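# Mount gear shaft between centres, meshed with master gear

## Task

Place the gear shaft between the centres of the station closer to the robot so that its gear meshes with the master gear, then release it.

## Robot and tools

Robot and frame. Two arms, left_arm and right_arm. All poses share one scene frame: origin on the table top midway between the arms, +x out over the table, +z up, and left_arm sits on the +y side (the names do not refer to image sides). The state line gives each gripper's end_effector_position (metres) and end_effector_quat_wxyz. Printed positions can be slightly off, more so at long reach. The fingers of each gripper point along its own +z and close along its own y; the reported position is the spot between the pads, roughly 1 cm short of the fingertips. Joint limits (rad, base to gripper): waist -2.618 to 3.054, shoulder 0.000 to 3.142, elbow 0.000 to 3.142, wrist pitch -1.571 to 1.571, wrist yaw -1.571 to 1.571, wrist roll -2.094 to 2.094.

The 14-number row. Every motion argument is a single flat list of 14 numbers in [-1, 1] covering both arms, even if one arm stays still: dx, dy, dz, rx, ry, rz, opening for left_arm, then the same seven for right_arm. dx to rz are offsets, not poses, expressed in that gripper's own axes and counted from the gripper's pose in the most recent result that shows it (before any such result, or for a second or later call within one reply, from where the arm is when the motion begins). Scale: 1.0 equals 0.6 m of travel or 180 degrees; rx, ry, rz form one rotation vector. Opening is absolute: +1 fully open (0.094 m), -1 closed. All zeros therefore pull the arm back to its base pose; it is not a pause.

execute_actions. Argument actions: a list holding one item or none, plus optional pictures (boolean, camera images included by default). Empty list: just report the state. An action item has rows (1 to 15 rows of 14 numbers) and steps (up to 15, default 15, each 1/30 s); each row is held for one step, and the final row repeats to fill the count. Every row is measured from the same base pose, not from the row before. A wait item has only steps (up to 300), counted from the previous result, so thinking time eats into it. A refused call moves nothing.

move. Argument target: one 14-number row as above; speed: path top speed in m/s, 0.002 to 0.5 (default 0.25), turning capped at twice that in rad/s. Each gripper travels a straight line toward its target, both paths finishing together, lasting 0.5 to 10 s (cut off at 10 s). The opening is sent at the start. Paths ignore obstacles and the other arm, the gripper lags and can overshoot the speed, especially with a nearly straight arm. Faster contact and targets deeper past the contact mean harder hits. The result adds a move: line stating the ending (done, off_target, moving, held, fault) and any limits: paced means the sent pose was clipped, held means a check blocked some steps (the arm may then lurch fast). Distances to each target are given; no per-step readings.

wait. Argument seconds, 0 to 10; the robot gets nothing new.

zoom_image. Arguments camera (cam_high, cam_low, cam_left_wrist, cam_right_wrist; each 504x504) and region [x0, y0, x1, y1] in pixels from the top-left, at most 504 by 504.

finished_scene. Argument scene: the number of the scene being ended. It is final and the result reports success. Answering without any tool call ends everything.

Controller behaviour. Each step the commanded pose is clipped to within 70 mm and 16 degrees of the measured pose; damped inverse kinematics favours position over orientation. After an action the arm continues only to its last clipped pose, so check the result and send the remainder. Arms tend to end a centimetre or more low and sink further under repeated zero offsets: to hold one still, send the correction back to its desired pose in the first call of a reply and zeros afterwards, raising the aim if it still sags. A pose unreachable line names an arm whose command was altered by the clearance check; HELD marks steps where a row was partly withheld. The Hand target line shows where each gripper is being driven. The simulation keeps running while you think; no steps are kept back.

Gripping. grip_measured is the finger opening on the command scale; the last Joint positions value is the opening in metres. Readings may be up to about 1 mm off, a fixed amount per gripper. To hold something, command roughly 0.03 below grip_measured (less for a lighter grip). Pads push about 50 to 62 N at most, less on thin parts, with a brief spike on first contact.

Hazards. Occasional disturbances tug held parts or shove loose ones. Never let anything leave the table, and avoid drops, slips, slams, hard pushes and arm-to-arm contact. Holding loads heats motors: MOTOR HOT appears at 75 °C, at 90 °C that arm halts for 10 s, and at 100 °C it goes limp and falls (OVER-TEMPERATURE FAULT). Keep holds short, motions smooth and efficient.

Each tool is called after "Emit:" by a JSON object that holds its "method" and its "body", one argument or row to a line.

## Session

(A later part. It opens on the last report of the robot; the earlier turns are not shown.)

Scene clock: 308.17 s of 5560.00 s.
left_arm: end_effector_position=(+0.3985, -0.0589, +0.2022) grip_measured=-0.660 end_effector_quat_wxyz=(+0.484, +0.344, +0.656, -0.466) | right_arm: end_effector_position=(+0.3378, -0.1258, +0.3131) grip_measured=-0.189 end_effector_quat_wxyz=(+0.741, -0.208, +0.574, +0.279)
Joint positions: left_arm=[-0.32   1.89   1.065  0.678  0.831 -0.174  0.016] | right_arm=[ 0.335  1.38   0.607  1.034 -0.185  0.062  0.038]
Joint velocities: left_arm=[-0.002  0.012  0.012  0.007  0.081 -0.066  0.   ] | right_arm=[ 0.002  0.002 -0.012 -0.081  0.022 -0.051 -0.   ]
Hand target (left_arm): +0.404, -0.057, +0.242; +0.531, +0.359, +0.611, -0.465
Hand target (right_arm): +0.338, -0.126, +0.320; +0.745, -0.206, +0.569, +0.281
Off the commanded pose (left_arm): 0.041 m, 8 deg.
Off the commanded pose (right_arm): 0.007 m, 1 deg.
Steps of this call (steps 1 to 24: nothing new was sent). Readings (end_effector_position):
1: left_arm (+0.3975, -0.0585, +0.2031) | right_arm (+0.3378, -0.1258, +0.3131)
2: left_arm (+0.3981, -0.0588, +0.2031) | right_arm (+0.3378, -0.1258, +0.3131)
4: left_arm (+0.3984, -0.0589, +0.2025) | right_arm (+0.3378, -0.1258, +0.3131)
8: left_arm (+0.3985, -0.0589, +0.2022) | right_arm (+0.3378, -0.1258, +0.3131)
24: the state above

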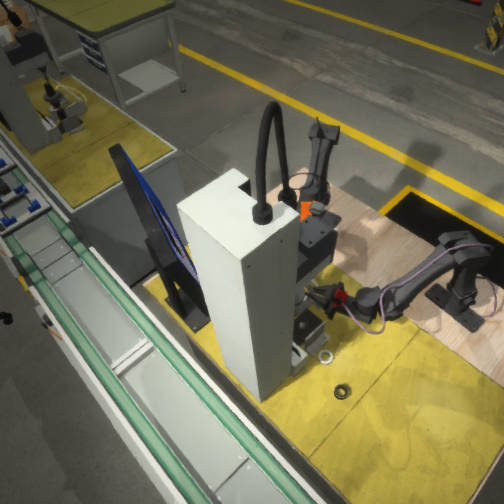

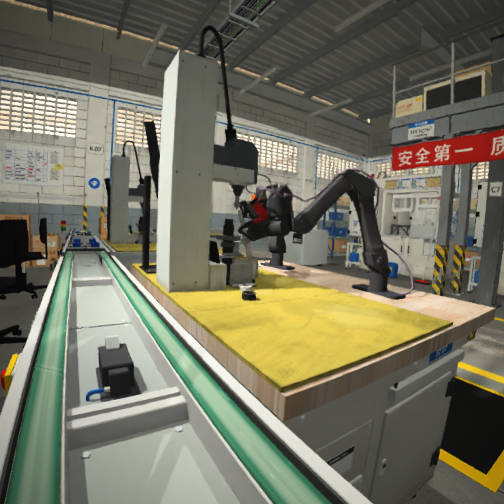

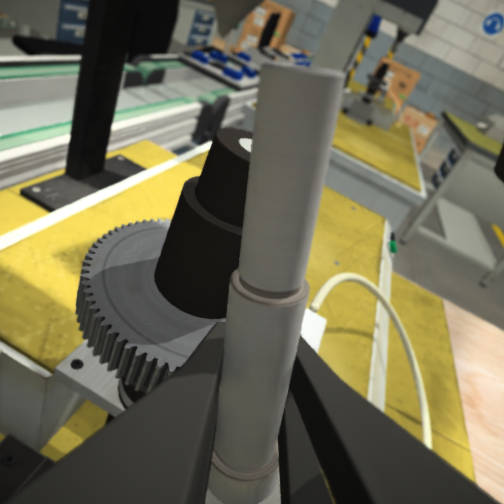

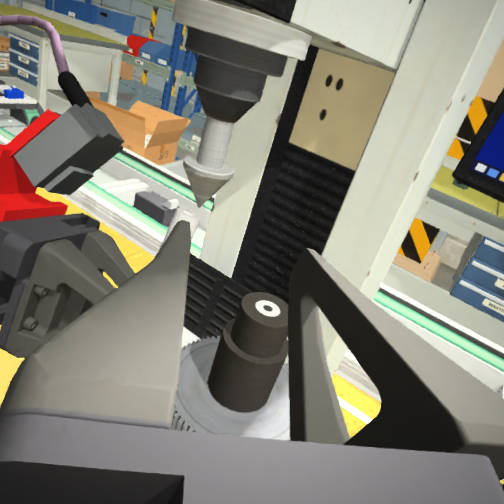

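Emit:
{"method": "execute_actions", "body": {
  "actions": [
    {"rows": [[-0.0665,-0.0072,-0.0069,0.0073,-0.0288,0.0304,-0.695,-0.0113,0,0.003,0,-0.005,0,-0.19],[-0.0665,-0.0050,-0.0071,0.0073,-0.0288,0.0304,-0.695,-0.0113,0,0.003,0,-0.005,0,-0.19],[-0.0666,-0.0028,-0.0074,0.0073,-0.0288,0.0304,-0.695,-0.0113,0,0.003,0,-0.005,0,-0.19],[-0.0667,-0.0006,-0.0077,0.0073,-0.0288,0.0304,-0.695,-0.0113,0,0.003,0,-0.005,0,-0.19],[-0.0667,0.0016,-0.0080,0.0073,-0.0288,0.0304,-0.695,-0.0113,0,0.003,0,-0.005,0,-0.19],[-0.0668,0.0038,-0.0083,0.0073,-0.0288,0.0304,-0.695,-0.0113,0,0.003,0,-0.005,0,-0.19],[-0.0669,0.0060,-0.0085,0.0073,-0.0288,0.0304,-0.695,-0.0113,0,0.003,0,-0.005,0,-0.19],[-0.0669,0.0082,-0.0088,0.0073,-0.0288,0.0304,-0.695,-0.0113,0,0.003,0,-0.005,0,-0.19],[-0.0670,0.0104,-0.0091,0.0073,-0.0288,0.0304,-0.695,-0.0113,0,0.003,0,-0.005,0,-0.19],[-0.0671,0.0126,-0.0094,0.0073,-0.0288,0.0304,-0.695,-0.0113,0,0.003,0,-0.005,0,-0.19],[-0.0671,0.0148,-0.0097,0.0073,-0.0288,0.0304,-0.695,-0.0113,0,0.003,0,-0.005,0,-0.19],[-0.0672,0.0166,-0.0099,0.0073,-0.0288,0.0304,-0.695,-0.0113,0,0.003,0,-0.005,0,-0.19]], "steps": 15}
  ],
  "pictures": false
}}

Emit:
{"method": "wait", "body": {
  "seconds": 0.7
}}

Emit:
{"method": "zoom_image", "body": {
  "camera": "cam_left_wrist",
  "region": [200, 0, 400, 200]
}}

Emit:
{"method": "zoom_image", "body": {
  "camera": "cam_right_wrist",
  "region": [130, 140, 250, 260]
}}

Scene clock: 352.93 s of 5560.00 s.
left_arm: end_effector_position=(+0.4112, -0.0500, +0.2002) grip_measured=-0.660 end_effector_quat_wxyz=(+0.486, +0.340, +0.658, -0.465) | right_arm: end_effector_position=(+0.3378, -0.1258, +0.3131) grip_measured=-0.189 end_effector_quat_wxyz=(+0.741, -0.208, +0.574, +0.279)
Joint positions: left_arm=[-0.289  1.918  1.093  0.678  0.853 -0.174  0.016] | right_arm=[ 0.335  1.38   0.607  1.034 -0.185  0.062  0.038]
Joint velocities: left_arm=[ 0.032  0.042  0.042 -0.051 -0.022  0.007  0.   ] | right_arm=[ 0.002 -0.012 -0.012  0.037  0.007 -0.081 -0.001]
Hand target (left_arm): +0.415, -0.049, +0.238; +0.529, +0.360, +0.612, -0.464
Hand target (right_arm): +0.338, -0.126, +0.320; +0.745, -0.206, +0.569, +0.281
Off the commanded pose (left_arm): 0.039 m, 8 deg.
Off the commanded pose (right_arm): 0.007 m, 1 deg.
Steps of this call (steps 1 to 90: nothing new was sent; then 41.27 s passed at rest; steps 91 to 105: all 15 steps of this action). Readings (end_effector_position):
91: left_arm (+0.3984, -0.0589, +0.2022) | right_arm (+0.3378, -0.1258, +0.3131)
92: left_arm (+0.3983, -0.0589, +0.2022) | right_arm (+0.3378, -0.1258, +0.3131)
94: left_arm (+0.3983, -0.0585, +0.2022) | right_arm (+0.3378, -0.1258, +0.3131)
98: left_arm (+0.4010, -0.0552, +0.2026) | right_arm (+0.3378, -0.1258, +0.3131)
105: the state above

Scene clock: 353.63 s of 5560.00 s.
left_arm: end_effector_position=(+0.4106, -0.0500, +0.1988) grip_measured=-0.660 end_effector_quat_wxyz=(+0.483, +0.341, +0.657, -0.466) | right_arm: end_effector_position=(+0.3378, -0.1258, +0.3131) grip_measured=-0.189 end_effector_quat_wxyz=(+0.741, -0.208, +0.574, +0.279)
Joint positions: left_arm=[-0.288  1.921  1.093  0.678  0.86  -0.174  0.016] | right_arm=[ 0.335  1.38   0.607  1.034 -0.185  0.062  0.038]
Joint velocities: left_arm=[ 0.012 -0.007  0.017 -0.007  0.007 -0.037  0.   ] | right_arm=[ 0.017 -0.012  0.007  0.022  0.022  0.037 -0.001]
Hand target (left_arm): +0.415, -0.049, +0.238; +0.529, +0.360, +0.612, -0.464
Hand target (right_arm): +0.338, -0.126, +0.320; +0.745, -0.206, +0.569, +0.281
Off the commanded pose (left_arm): 0.040 m, 8 deg.
Off the commanded pose (right_arm): 0.007 m, 1 deg.
Steps of this call (steps 1 to 21: nothing new was sent). Readings (end_effector_position):
1: left_arm (+0.4114, -0.0497, +0.1996) | right_arm (+0.3378, -0.1258, +0.3131)
2: left_arm (+0.4116, -0.0496, +0.1991) | right_arm (+0.3378, -0.1258, +0.3131)
4: left_arm (+0.4113, -0.0498, +0.1987) | right_arm (+0.3378, -0.1258, +0.3131)
8: left_arm (+0.4109, -0.0499, +0.1988) | right_arm (+0.3378, -0.1258, +0.3131)
21: the state above

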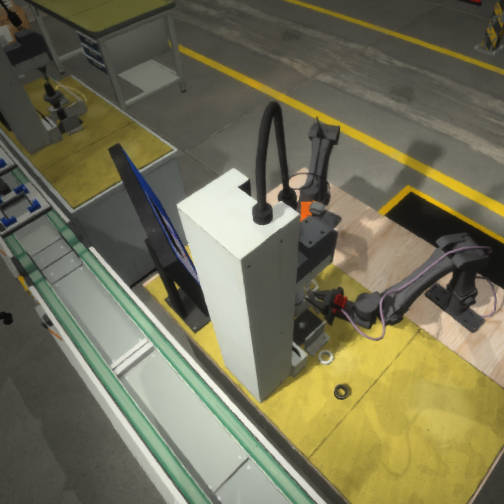

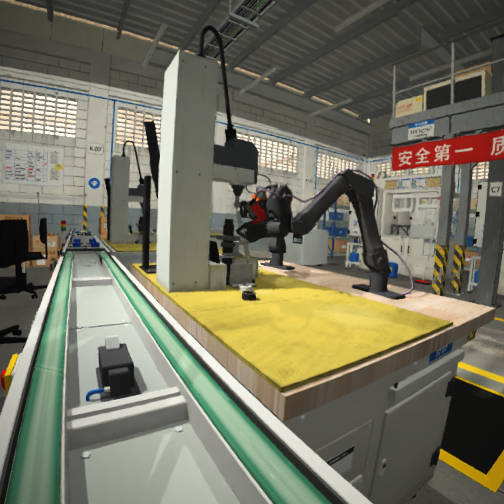

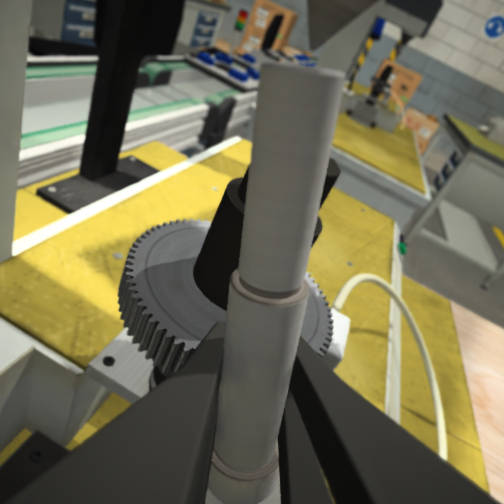

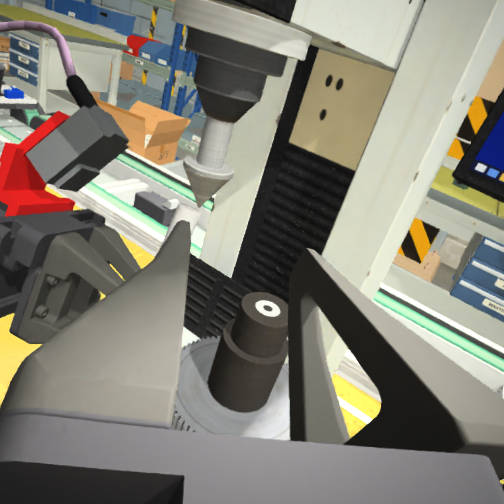

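Region (200, 0, 400, 200) of cam_left_wrist's 504x504 image, scaled by 2.520, with more detail than that image has.

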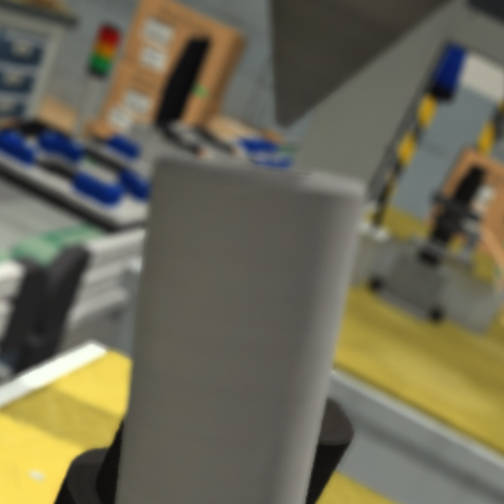

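Region (130, 140, 250, 260) of cam_right_wrist's 504x504 image, scaled by 4.200, with more detail than that image has.

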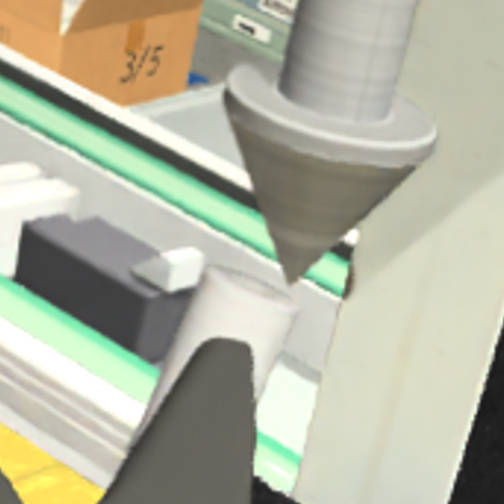

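Emit:
{"method": "execute_actions", "body": {
  "actions": [
    {"rows": [[-0.0665,-0.0088,-0.0015,0.0084,-0.027,0.032,-0.695,-0.0113,0,0.003,0,-0.005,0,-0.19],[-0.0665,-0.0093,-0.0002,0.0084,-0.027,0.032,-0.695,-0.0113,0,0.003,0,-0.005,0,-0.19],[-0.0665,-0.0097,0.0010,0.0084,-0.027,0.032,-0.695,-0.0113,0,0.003,0,-0.005,0,-0.19],[-0.0665,-0.0102,0.0023,0.0084,-0.027,0.032,-0.695,-0.0113,0,0.003,0,-0.005,0,-0.19],[-0.0665,-0.0107,0.0035,0.0084,-0.027,0.032,-0.695,-0.0113,0,0.003,0,-0.005,0,-0.19],[-0.0665,-0.0111,0.0048,0.0084,-0.027,0.032,-0.695,-0.0113,0,0.003,0,-0.005,0,-0.19],[-0.0664,-0.0116,0.0060,0.0084,-0.027,0.032,-0.695,-0.0113,0,0.003,0,-0.005,0,-0.19],[-0.0664,-0.0120,0.0073,0.0084,-0.027,0.032,-0.695,-0.0113,0,0.003,0,-0.005,0,-0.19],[-0.0664,-0.0125,0.0086,0.0084,-0.027,0.032,-0.695,-0.0113,0,0.003,0,-0.005,0,-0.19],[-0.0664,-0.0130,0.0098,0.0084,-0.027,0.032,-0.695,-0.0113,0,0.003,0,-0.005,0,-0.19],[-0.0664,-0.0134,0.0111,0.0084,-0.027,0.032,-0.695,-0.0113,0,0.003,0,-0.005,0,-0.19]], "steps": 15}
  ],
  "pictures": false
}}

Emit:
{"method": "wait", "body": {
  "seconds": 0.7
}}

Emit:
{"method": "zoom_image", "body": {
  "camera": "cam_left_wrist",
  "region": [200, 0, 400, 200]
}}

Emit:
{"method": "zoom_image", "body": {
  "camera": "cam_right_wrist",
  "region": [130, 140, 250, 260]
}}

Scene clock: 381.23 s of 5560.00 s.
left_arm: end_effector_position=(+0.4133, -0.0509, +0.2007) grip_measured=-0.660 end_effector_quat_wxyz=(+0.486, +0.342, +0.656, -0.466) | right_arm: end_effector_position=(+0.3378, -0.1258, +0.3131) grip_measured=-0.189 end_effector_quat_wxyz=(+0.741, -0.208, +0.574, +0.279)
Joint positions: left_arm=[-0.288  1.927  1.106  0.676  0.858 -0.174  0.016] | right_arm=[ 0.335  1.38   0.607  1.034 -0.185  0.062  0.038]
Joint velocities: left_arm=[ 0.012  0.007  0.007 -0.007 -0.051 -0.066 -0.001] | right_arm=[-0.002 -0.007 -0.002 -0.007 -0.022  0.022 -0.   ]
Hand target (left_arm): +0.414, -0.058, +0.238; +0.528, +0.361, +0.612, -0.464
Hand target (right_arm): +0.338, -0.126, +0.320; +0.745, -0.206, +0.569, +0.281
Off the commanded pose (left_arm): 0.039 m, 7 deg.
Off the commanded pose (right_arm): 0.007 m, 1 deg.
Steps of this call (steps 1 to 90: nothing new was sent; then 24.10 s passed at rest; steps 91 to 105: all 15 steps of this action). Readings (end_effector_position):
91: left_arm (+0.4106, -0.0500, +0.1988) | right_arm (+0.3378, -0.1258, +0.3131)
92: left_arm (+0.4106, -0.0500, +0.1988) | right_arm (+0.3378, -0.1258, +0.3131)
94: left_arm (+0.4106, -0.0500, +0.1988) | right_arm (+0.3378, -0.1258, +0.3131)
98: left_arm (+0.4108, -0.0501, +0.1992) | right_arm (+0.3378, -0.1258, +0.3131)
105: the state above

Scene clock: 381.93 s of 5560.00 s.
left_arm: end_effector_position=(+0.4134, -0.0509, +0.2006) grip_measured=-0.660 end_effector_quat_wxyz=(+0.486, +0.342, +0.656, -0.466) | right_arm: end_effector_position=(+0.3378, -0.1258, +0.3131) grip_measured=-0.189 end_effector_quat_wxyz=(+0.741, -0.208, +0.574, +0.279)
Joint positions: left_arm=[-0.288  1.927  1.106  0.676  0.858 -0.174  0.016] | right_arm=[ 0.335  1.38   0.607  1.034 -0.185  0.062  0.038]
Joint velocities: left_arm=[ 0.002  0.017 -0.017  0.037 -0.007  0.022 -0.   ] | right_arm=[-0.012 -0.007 -0.002  0.037  0.007 -0.037 -0.001]
Hand target (left_arm): +0.414, -0.058, +0.239; +0.528, +0.361, +0.612, -0.465
Hand target (right_arm): +0.338, -0.126, +0.320; +0.745, -0.206, +0.569, +0.281
Off the commanded pose (left_arm): 0.039 m, 7 deg.
Off the commanded pose (right_arm): 0.007 m, 1 deg.
Steps of this call (steps 1 to 21: nothing new was sent). Readings (end_effector_position):
1: left_arm (+0.4133, -0.0509, +0.2005) | right_arm (+0.3378, -0.1258, +0.3131)
2: left_arm (+0.4134, -0.0509, +0.2006) | right_arm (+0.3378, -0.1258, +0.3131)
4: left_arm (+0.4134, -0.0509, +0.2006) | right_arm (+0.3378, -0.1258, +0.3131)
8: left_arm (+0.4134, -0.0509, +0.2006) | right_arm (+0.3378, -0.1258, +0.3131)
21: the state above

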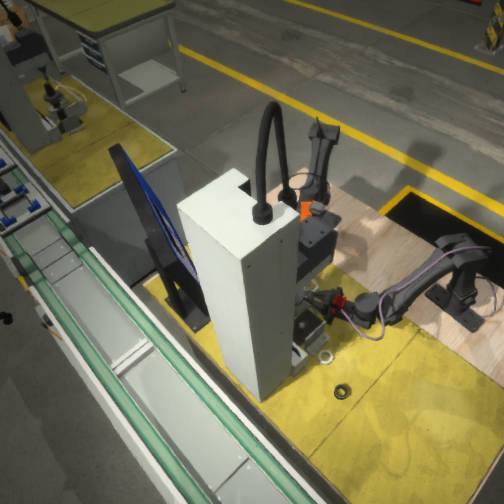

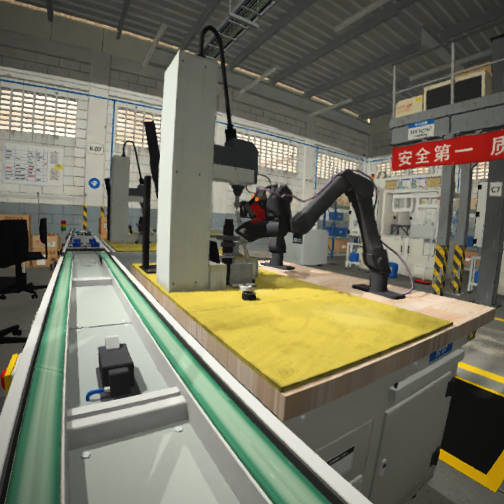

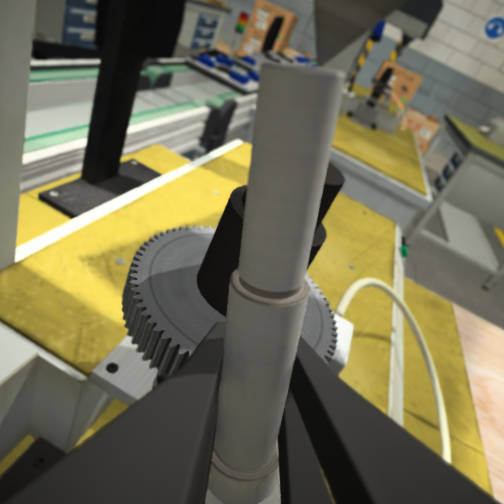

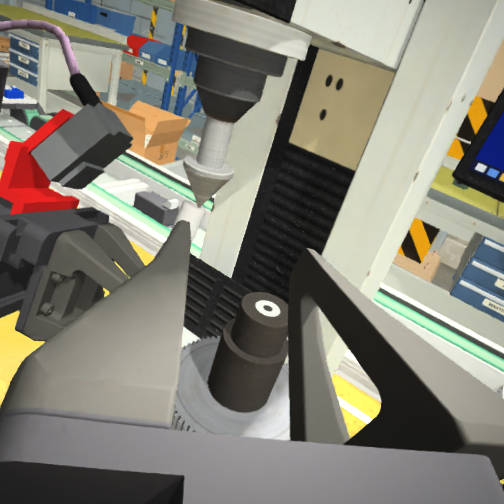

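Region (200, 0, 400, 200) of cam_left_wrist's 504x504 image, scaled by 2.520, with more detail than that image has.

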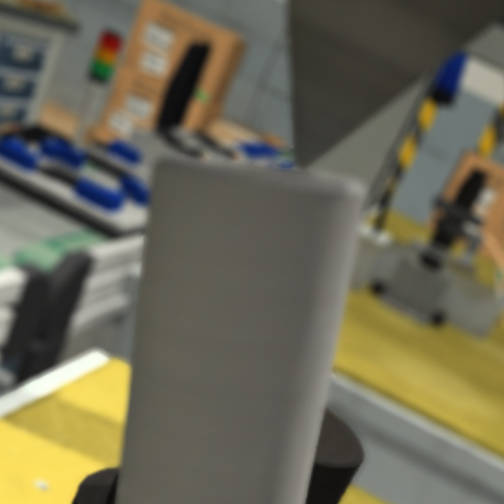

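Region (130, 140, 250, 260) of cam_right_wrist's 504x504 image, scaled by 4.200, with more detail than that image has.

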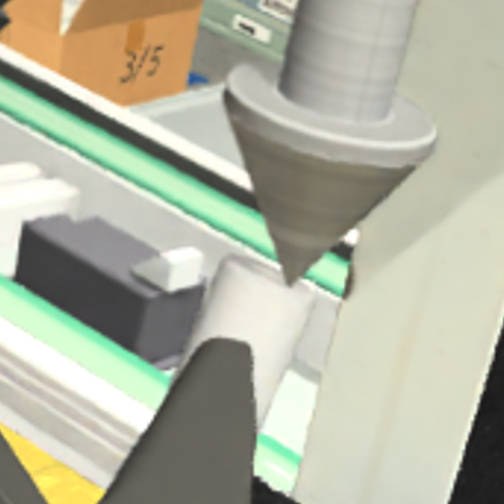

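Emit:
{"method": "execute_actions", "body": {
  "actions": [
    {"rows": [[-0.0623,-0.0162,0.0089,0.0094,-0.0253,0.0303,-0.695,-0.0113,0,0.003,0,-0.005,0,-0.19],[-0.0622,-0.0165,0.0093,0.0094,-0.0253,0.0303,-0.695,-0.0113,0,0.003,0,-0.005,0,-0.19],[-0.0622,-0.0168,0.0098,0.0094,-0.0253,0.0303,-0.695,-0.0113,0,0.003,0,-0.005,0,-0.19],[-0.0621,-0.0171,0.0103,0.0094,-0.0253,0.0303,-0.695,-0.0113,0,0.003,0,-0.005,0,-0.19],[-0.0621,-0.0174,0.0107,0.0094,-0.0253,0.0303,-0.695,-0.0113,0,0.003,0,-0.005,0,-0.19]], "steps": 12}
  ],
  "pictures": false
}}

Emit:
{"method": "wait", "body": {
  "seconds": 0.6
}}

Emit:
{"method": "zoom_image", "body": {
  "camera": "cam_left_wrist",
  "region": [200, 0, 400, 200]
}}

Emit:
{"method": "zoom_image", "body": {
  "camera": "cam_right_wrist",
  "region": [130, 140, 250, 260]
}}

Scene clock: 405.50 s of 5560.00 s.
left_arm: end_effector_position=(+0.4134, -0.0509, +0.2006) grip_measured=-0.660 end_effector_quat_wxyz=(+0.486, +0.342, +0.656, -0.466) | right_arm: end_effector_position=(+0.3378, -0.1258, +0.3131) grip_measured=-0.189 end_effector_quat_wxyz=(+0.741, -0.208, +0.574, +0.279)
Joint positions: left_arm=[-0.288  1.927  1.106  0.676  0.858 -0.174  0.016] | right_arm=[ 0.335  1.38   0.607  1.034 -0.185  0.062  0.038]
Joint velocities: left_arm=[-0.012 -0.002  0.017 -0.007 -0.022 -0.037 -0.   ] | right_arm=[-0.012  0.007 -0.002 -0.022 -0.007  0.007  0.001]
Hand target (left_arm): +0.414, -0.059, +0.238; +0.527, +0.361, +0.613, -0.465
Hand target (right_arm): +0.338, -0.126, +0.320; +0.745, -0.206, +0.569, +0.281
Off the commanded pose (left_arm): 0.039 m, 7 deg.
Off the commanded pose (right_arm): 0.007 m, 1 deg.
Steps of this call (steps 1 to 90: nothing new was sent; then 20.17 s passed at rest; steps 91 to 102: all 12 steps of this action). Readings (end_effector_position):
91: left_arm (+0.4134, -0.0509, +0.2006) | right_arm (+0.3378, -0.1258, +0.3131)
92: left_arm (+0.4134, -0.0509, +0.2006) | right_arm (+0.3378, -0.1258, +0.3131)
94: left_arm (+0.4134, -0.0509, +0.2006) | right_arm (+0.3378, -0.1258, +0.3131)
98: left_arm (+0.4134, -0.0509, +0.2006) | right_arm (+0.3378, -0.1258, +0.3131)
102: the state above

Scene clock: 406.10 s of 5560.00 s.
left_arm: end_effector_position=(+0.4134, -0.0509, +0.2006) grip_measured=-0.660 end_effector_quat_wxyz=(+0.486, +0.342, +0.656, -0.466) | right_arm: end_effector_position=(+0.3378, -0.1258, +0.3131) grip_measured=-0.189 end_effector_quat_wxyz=(+0.741, -0.208, +0.574, +0.279)
Joint positions: left_arm=[-0.288  1.927  1.106  0.676  0.858 -0.174  0.016] | right_arm=[ 0.335  1.38   0.607  1.034 -0.185  0.062  0.038]
Joint velocities: left_arm=[ 0.017 -0.002 -0.012 -0.037  0.022  0.007 -0.001] | right_arm=[-0.002  0.002 -0.012  0.037 -0.022  0.022 -0.001]
Hand target (left_arm): +0.414, -0.059, +0.238; +0.527, +0.361, +0.613, -0.465
Hand target (right_arm): +0.338, -0.126, +0.320; +0.745, -0.206, +0.569, +0.281
Off the commanded pose (left_arm): 0.039 m, 7 deg.
Off the commanded pose (right_arm): 0.007 m, 1 deg.
Steps of this call (steps 1 to 18: nothing new was sent). Readings (end_effector_position):
1: left_arm (+0.4134, -0.0509, +0.2006) | right_arm (+0.3378, -0.1258, +0.3131)
2: left_arm (+0.4134, -0.0509, +0.2006) | right_arm (+0.3378, -0.1258, +0.3131)
4: left_arm (+0.4134, -0.0509, +0.2006) | right_arm (+0.3378, -0.1258, +0.3131)
8: left_arm (+0.4134, -0.0509, +0.2006) | right_arm (+0.3378, -0.1258, +0.3131)
18: the state above

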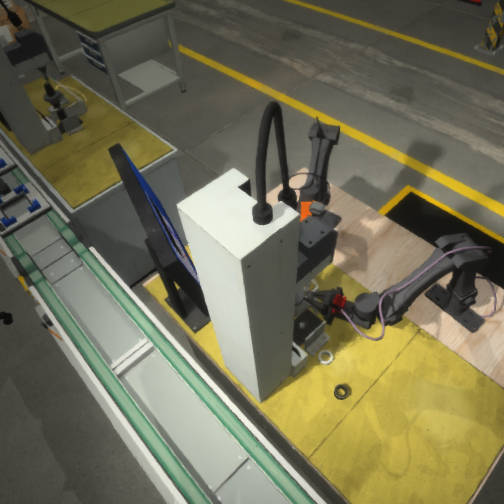

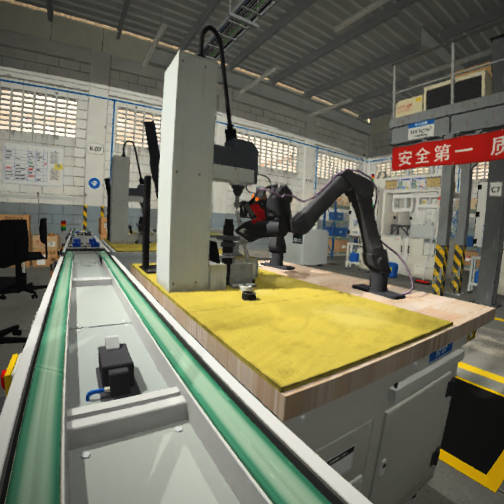

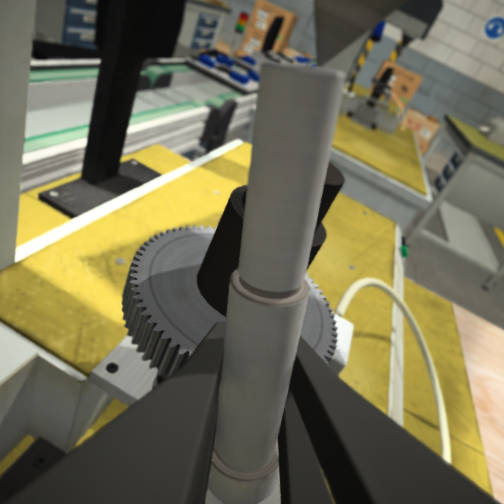

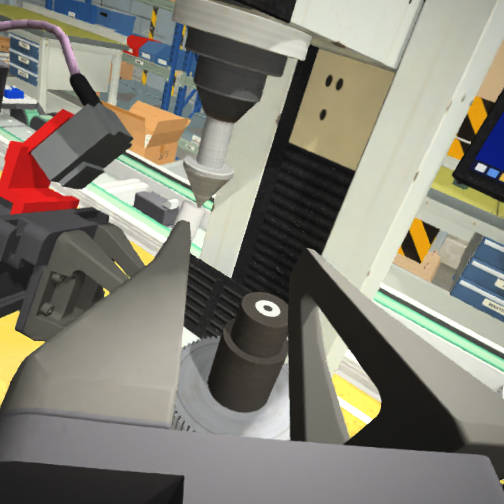

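Region (200, 0, 400, 200) of cam_left_wrist's 504x504 image, scaled by 2.520, with more detail than that image has.

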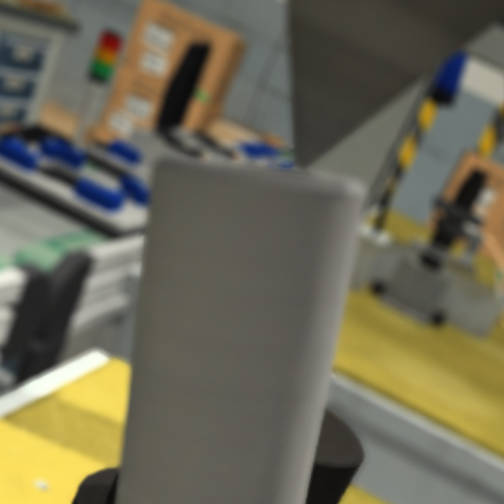

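Region (130, 140, 250, 260) of cam_right_wrist's 504x504 image, scaled by 4.200, with more detail than that image has.

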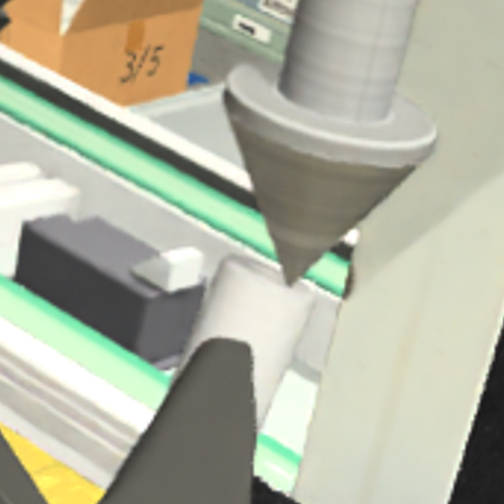

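Emit:
{"method": "execute_actions", "body": {
  "actions": [
    {"rows": [[-0.0618,-0.0177,0.0113,0.0094,-0.0253,0.0303,-0.695,-0.0113,0,0.003,0,-0.005,0,-0.19],[-0.0615,-0.0181,0.0119,0.0094,-0.0253,0.0303,-0.695,-0.0113,0,0.003,0,-0.005,0,-0.19],[-0.0612,-0.0184,0.0125,0.0094,-0.0253,0.0303,-0.695,-0.0113,0,0.003,0,-0.005,0,-0.19],[-0.0610,-0.0188,0.0132,0.0094,-0.0253,0.0303,-0.695,-0.0113,0,0.003,0,-0.005,0,-0.19],[-0.0607,-0.0191,0.0138,0.0094,-0.0253,0.0303,-0.695,-0.0113,0,0.003,0,-0.005,0,-0.19],[-0.0604,-0.0195,0.0144,0.0094,-0.0253,0.0303,-0.695,-0.0113,0,0.003,0,-0.005,0,-0.19],[-0.0601,-0.0198,0.0150,0.0094,-0.0253,0.0303,-0.695,-0.0113,0,0.003,0,-0.005,0,-0.19]], "steps": 15}
  ],
  "pictures": false
}}

Emit:
{"method": "wait", "body": {
  "seconds": 0.5
}}

Emit:
{"method": "zoom_image", "body": {
  "camera": "cam_left_wrist",
  "region": [200, 0, 400, 200]
}}

Emit:
{"method": "zoom_image", "body": {
  "camera": "cam_right_wrist",
  "region": [130, 140, 250, 260]
}}

Scene clock: 420.23 s of 5560.00 s.
left_arm: end_effector_position=(+0.4112, -0.0549, +0.2005) grip_measured=-0.660 end_effector_quat_wxyz=(+0.485, +0.343, +0.655, -0.466) | right_arm: end_effector_position=(+0.3378, -0.1258, +0.3131) grip_measured=-0.189 end_effector_quat_wxyz=(+0.741, -0.208, +0.574, +0.279)
Joint positions: left_arm=[-0.298  1.927  1.106  0.676  0.852 -0.174  0.016] | right_arm=[ 0.335  1.38   0.607  1.034 -0.185  0.062  0.038]
Joint velocities: left_arm=[-0.007 -0.007  0.002 -0.081 -0.037  0.007 -0.001] | right_arm=[ 0.017  0.007 -0.007 -0.051 -0.022 -0.037 -0.001]
Hand target (left_arm): +0.413, -0.062, +0.237; +0.527, +0.361, +0.613, -0.465
Hand target (right_arm): +0.338, -0.126, +0.320; +0.745, -0.206, +0.569, +0.281
Off the commanded pose (left_arm): 0.038 m, 7 deg.
Off the commanded pose (right_arm): 0.007 m, 1 deg.
Steps of this call (steps 1 to 90: nothing new was sent; then 10.63 s passed at rest; steps 91 to 105: all 15 steps of this action). Readings (end_effector_position):
91: left_arm (+0.4134, -0.0509, +0.2006) | right_arm (+0.3378, -0.1258, +0.3131)
92: left_arm (+0.4134, -0.0509, +0.2006) | right_arm (+0.3378, -0.1258, +0.3131)
94: left_arm (+0.4135, -0.0510, +0.2006) | right_arm (+0.3378, -0.1258, +0.3131)
98: left_arm (+0.4127, -0.0528, +0.2005) | right_arm (+0.3378, -0.1258, +0.3131)
105: the state above

Scene clock: 420.73 s of 5560.00 s.
left_arm: end_effector_position=(+0.4114, -0.0548, +0.2005) grip_measured=-0.660 end_effector_quat_wxyz=(+0.485, +0.343, +0.656, -0.466) | right_arm: end_effector_position=(+0.3378, -0.1258, +0.3131) grip_measured=-0.189 end_effector_quat_wxyz=(+0.741, -0.208, +0.574, +0.279)
Joint positions: left_arm=[-0.298  1.927  1.106  0.676  0.851 -0.174  0.016] | right_arm=[ 0.335  1.38   0.607  1.034 -0.185  0.062  0.038]
Joint velocities: left_arm=[-0.007  0.002 -0.002 -0.037 -0.051 -0.037 -0.   ] | right_arm=[ 0.007 -0.027 -0.022 -0.022 -0.007 -0.022 -0.001]
Hand target (left_arm): +0.413, -0.062, +0.237; +0.527, +0.361, +0.613, -0.465
Hand target (right_arm): +0.338, -0.126, +0.320; +0.745, -0.206, +0.569, +0.281
Off the commanded pose (left_arm): 0.038 m, 7 deg.
Off the commanded pose (right_arm): 0.007 m, 1 deg.
Steps of this call (steps 1 to 15: nothing new was sent). Readings (end_effector_position):
1: left_arm (+0.4113, -0.0549, +0.2005) | right_arm (+0.3378, -0.1258, +0.3131)
2: left_arm (+0.4113, -0.0549, +0.2005) | right_arm (+0.3378, -0.1258, +0.3131)
4: left_arm (+0.4114, -0.0548, +0.2005) | right_arm (+0.3378, -0.1258, +0.3131)
8: left_arm (+0.4114, -0.0548, +0.2005) | right_arm (+0.3378, -0.1258, +0.3131)
15: the state above

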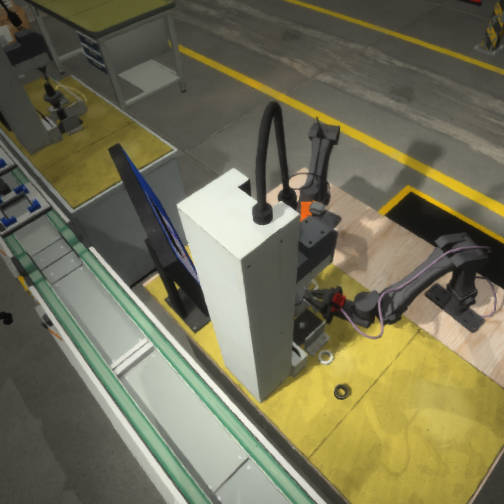

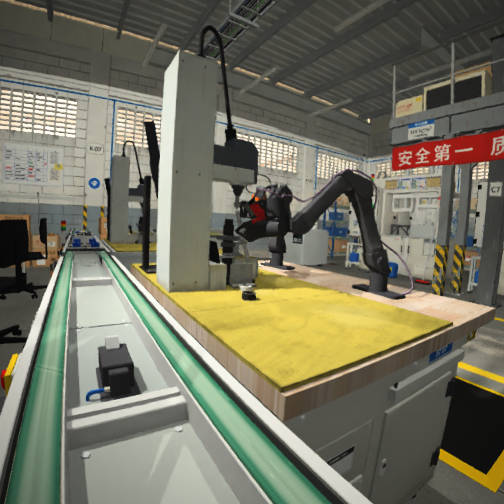

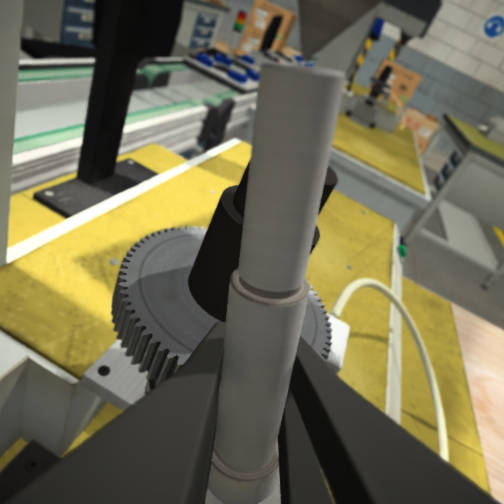

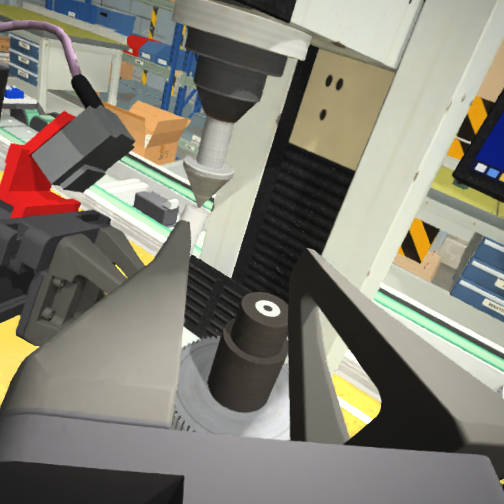

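Region (200, 0, 400, 200) of cam_left_wrist's 504x504 image, scaled by 2.520, with more detail than that image has.

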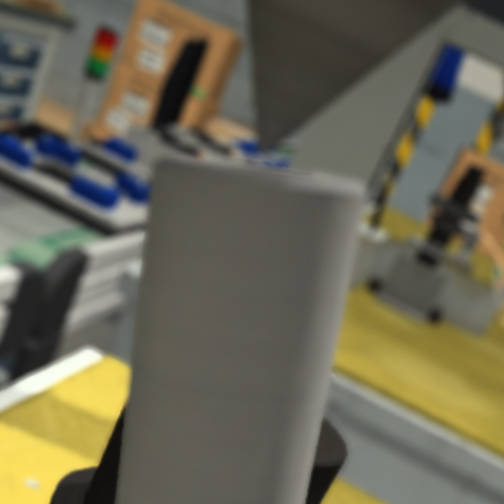

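Region (130, 140, 250, 260) of cam_right_wrist's 504x504 image, scaled by 4.200, with more detail than that image has.

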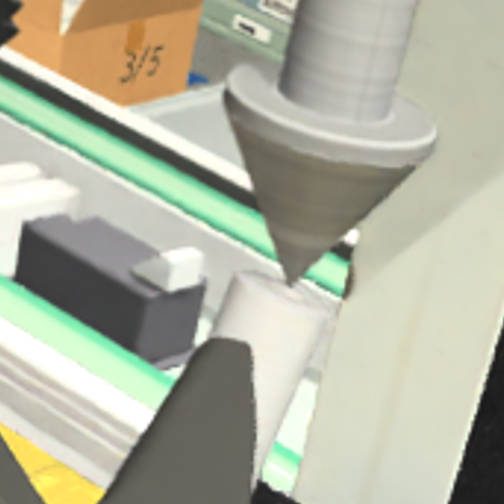

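Emit:
{"method": "execute_actions", "body": {
  "actions": [
    {"rows": [[-0.0620,-0.0148,0.0095,0.009,-0.0253,0.0303,-0.695,-0.0100,0.0001,0.0065,0,-0.005,0,-0.19],[-0.0630,-0.0149,0.0091,0.009,-0.0253,0.0303,-0.695,-0.0078,0.0003,0.0122,0,-0.005,0,-0.19],[-0.0641,-0.0150,0.0087,0.009,-0.0253,0.0303,-0.695,-0.0050,0.0005,0.0195,0,-0.005,0,-0.19],[-0.0652,-0.0151,0.0083,0.009,-0.0253,0.0303,-0.695,-0.0020,0.0008,0.0275,0,-0.005,0,-0.19],[-0.0663,-0.0152,0.0079,0.009,-0.0253,0.0303,-0.695,0.0011,0.0010,0.0355,0,-0.005,0,-0.19],[-0.0674,-0.0153,0.0075,0.009,-0.0253,0.0303,-0.695,0.0041,0.0013,0.0435,0,-0.005,0,-0.19],[-0.0685,-0.0154,0.0071,0.009,-0.0253,0.0303,-0.695,0.0072,0.0016,0.0515,0,-0.005,0,-0.19],[-0.0696,-0.0155,0.0066,0.009,-0.0253,0.0303,-0.695,0.0102,0.0018,0.0595,0,-0.005,0,-0.19],[-0.0707,-0.0157,0.0062,0.009,-0.0253,0.0303,-0.695,0.0133,0.0021,0.0675,0,-0.005,0,-0.19],[-0.0718,-0.0158,0.0058,0.009,-0.0253,0.0303,-0.695,0.0164,0.0023,0.0755,0,-0.005,0,-0.19],[-0.0729,-0.0159,0.0054,0.009,-0.0253,0.0303,-0.695,0.0194,0.0026,0.0835,0,-0.005,0,-0.19],[-0.0740,-0.0160,0.0050,0.009,-0.0253,0.0303,-0.695,0.0225,0.0029,0.0915,0,-0.005,0,-0.19],[-0.0750,-0.0161,0.0046,0.009,-0.0253,0.0303,-0.695,0.0250,0.0031,0.0980,0,-0.005,0,-0.19],[-0.0757,-0.0162,0.0043,0.009,-0.0253,0.0303,-0.695,0.0267,0.0032,0.1025,0,-0.005,0,-0.19],[-0.0760,-0.0162,0.0042,0.009,-0.0253,0.0303,-0.695,0.0276,0.0033,0.1048,0,-0.005,0,-0.19]], "steps": 15}
  ],
  "pictures": false
}}

Emit:
{"method": "wait", "body": {
  "seconds": 0.8
}}

Emit:
{"method": "zoom_image", "body": {
  "camera": "cam_left_wrist",
  "region": [200, 0, 400, 200]
}}

Scene clock: 452.47 s of 5560.00 s.
left_arm: end_effector_position=(+0.4131, -0.0557, +0.2027) grip_measured=-0.660 end_effector_quat_wxyz=(+0.482, +0.343, +0.657, -0.466) | right_arm: end_effector_position=(+0.3796, -0.0886, +0.3002) grip_measured=-0.189 end_effector_quat_wxyz=(+0.733, -0.209, +0.582, +0.282)
Joint positions: left_arm=[-0.298  1.927  1.122  0.654  0.852 -0.174  0.016] | right_arm=[ 0.37   1.615  0.783  1.072 -0.156  0.06   0.038]
Joint velocities: left_arm=[ 0.012 -0.007 -0.002 -0.081 -0.051 -0.037 -0.001] | right_arm=[ 0.051  0.398  0.349 -0.037  0.066  0.051 -0.   ]
Hand target (left_arm): +0.414, -0.059, +0.246; +0.527, +0.362, +0.612, -0.465
Hand target (right_arm): +0.385, -0.083, +0.312; +0.745, -0.205, +0.569, +0.281
Off the commanded pose (left_arm): 0.044 m, 8 deg.
Off the commanded pose (right_arm): 0.016 m, 2 deg.
Steps of this call (steps 1 to 90: nothing new was sent; then 28.23 s passed at rest; steps 91 to 105: all 15 steps of this action). Readings (end_effector_position):
91: left_arm (+0.4114, -0.0548, +0.2005) | right_arm (+0.3378, -0.1258, +0.3131)
92: left_arm (+0.4114, -0.0548, +0.2005) | right_arm (+0.3380, -0.1257, +0.3128)
94: left_arm (+0.4115, -0.0549, +0.2005) | right_arm (+0.3404, -0.1243, +0.3130)
98: left_arm (+0.4125, -0.0553, +0.2023) | right_arm (+0.3540, -0.1126, +0.3100)
105: the state above

Scene clock: 453.27 s of 5560.00 s.
left_arm: end_effector_position=(+0.4131, -0.0557, +0.2019) grip_measured=-0.660 end_effector_quat_wxyz=(+0.480, +0.342, +0.659, -0.467) | right_arm: end_effector_position=(+0.3839, -0.0865, +0.3002) grip_measured=-0.189 end_effector_quat_wxyz=(+0.736, -0.207, +0.581, +0.280)
Joint positions: left_arm=[-0.298  1.927  1.124  0.646  0.852 -0.174  0.016] | right_arm=[ 0.372  1.636  0.8    1.081 -0.147  0.058  0.038]
Joint velocities: left_arm=[ 0.007  0.007  0.012 -0.022  0.007  0.022  0.   ] | right_arm=[ 0.007  0.002  0.012  0.007 -0.007 -0.022 -0.001]
Hand target (left_arm): +0.414, -0.059, +0.246; +0.527, +0.362, +0.612, -0.465
Hand target (right_arm): +0.385, -0.083, +0.312; +0.745, -0.205, +0.569, +0.281
Off the commanded pose (left_arm): 0.045 m, 8 deg.
Off the commanded pose (right_arm): 0.014 m, 2 deg.
Steps of this call (steps 1 to 24: nothing new was sent). Readings (end_effector_position):
1: left_arm (+0.4131, -0.0557, +0.2025) | right_arm (+0.3819, -0.0868, +0.2992)
2: left_arm (+0.4131, -0.0557, +0.2024) | right_arm (+0.3832, -0.0859, +0.2984)
4: left_arm (+0.4131, -0.0557, +0.2022) | right_arm (+0.3839, -0.0857, +0.2980)
8: left_arm (+0.4131, -0.0557, +0.2019) | right_arm (+0.3839, -0.0862, +0.2995)
24: the state above

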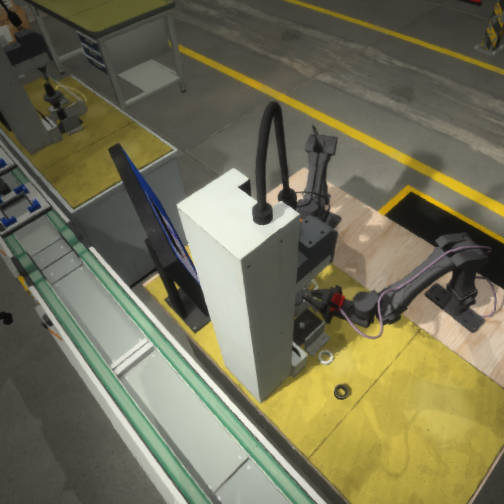

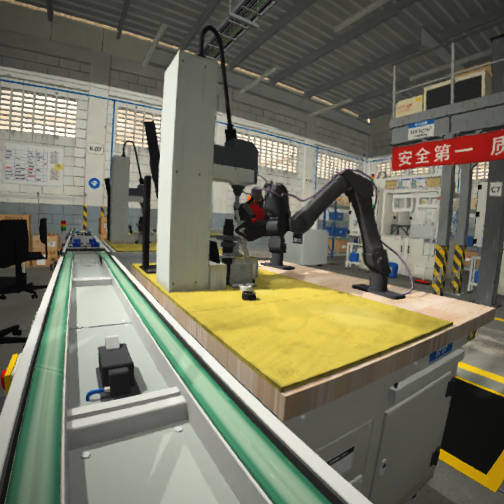

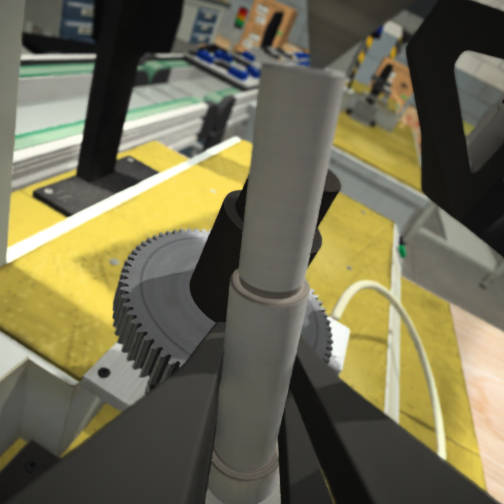

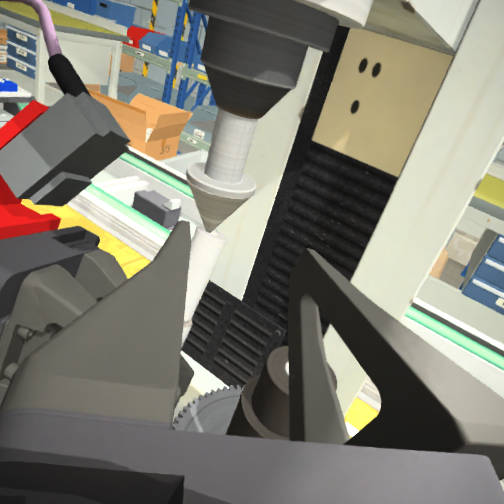

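Region (200, 0, 400, 200) of cam_left_wrist's 504x504 image, scaled by 2.520, with more detail than that image has.

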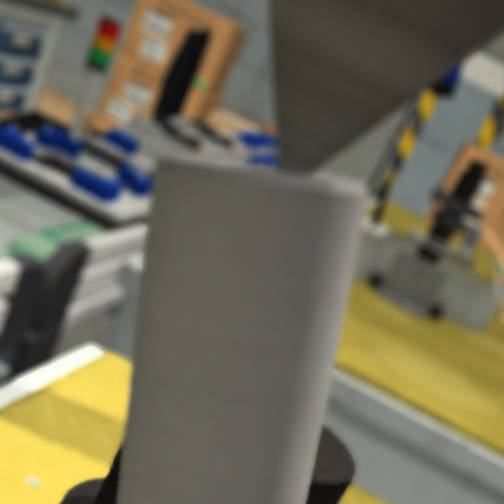

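Emit:
{"method": "zoom_image", "body": {
  "camera": "cam_low",
  "region": [205, 170, 295, 290]
}}

Emit:
{"method": "zoom_image", "body": {
  "camera": "cam_right_wrist",
  "region": [150, 120, 330, 300]
}}

Region (205, 170, 295, 290) of cam_low's 504x504 image, scaled by 4.200, with more detail than that image has; it fills the left 378 columns of this view, and the rest is white.

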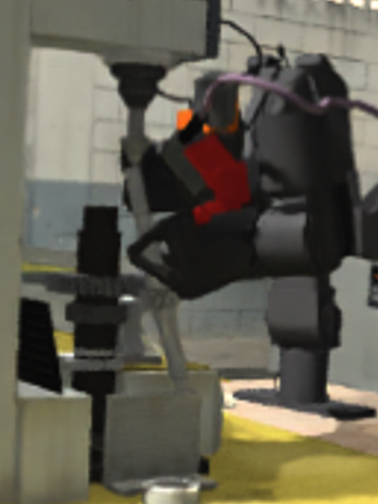

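Region (150, 120, 330, 300) of cam_right_wrist's 504x504 image, scaled by 2.800, with more detail than that image has.

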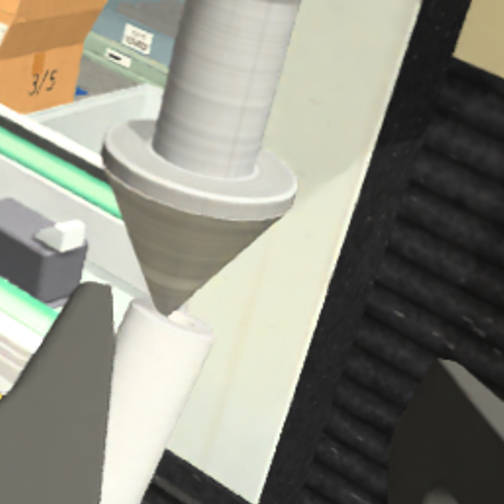

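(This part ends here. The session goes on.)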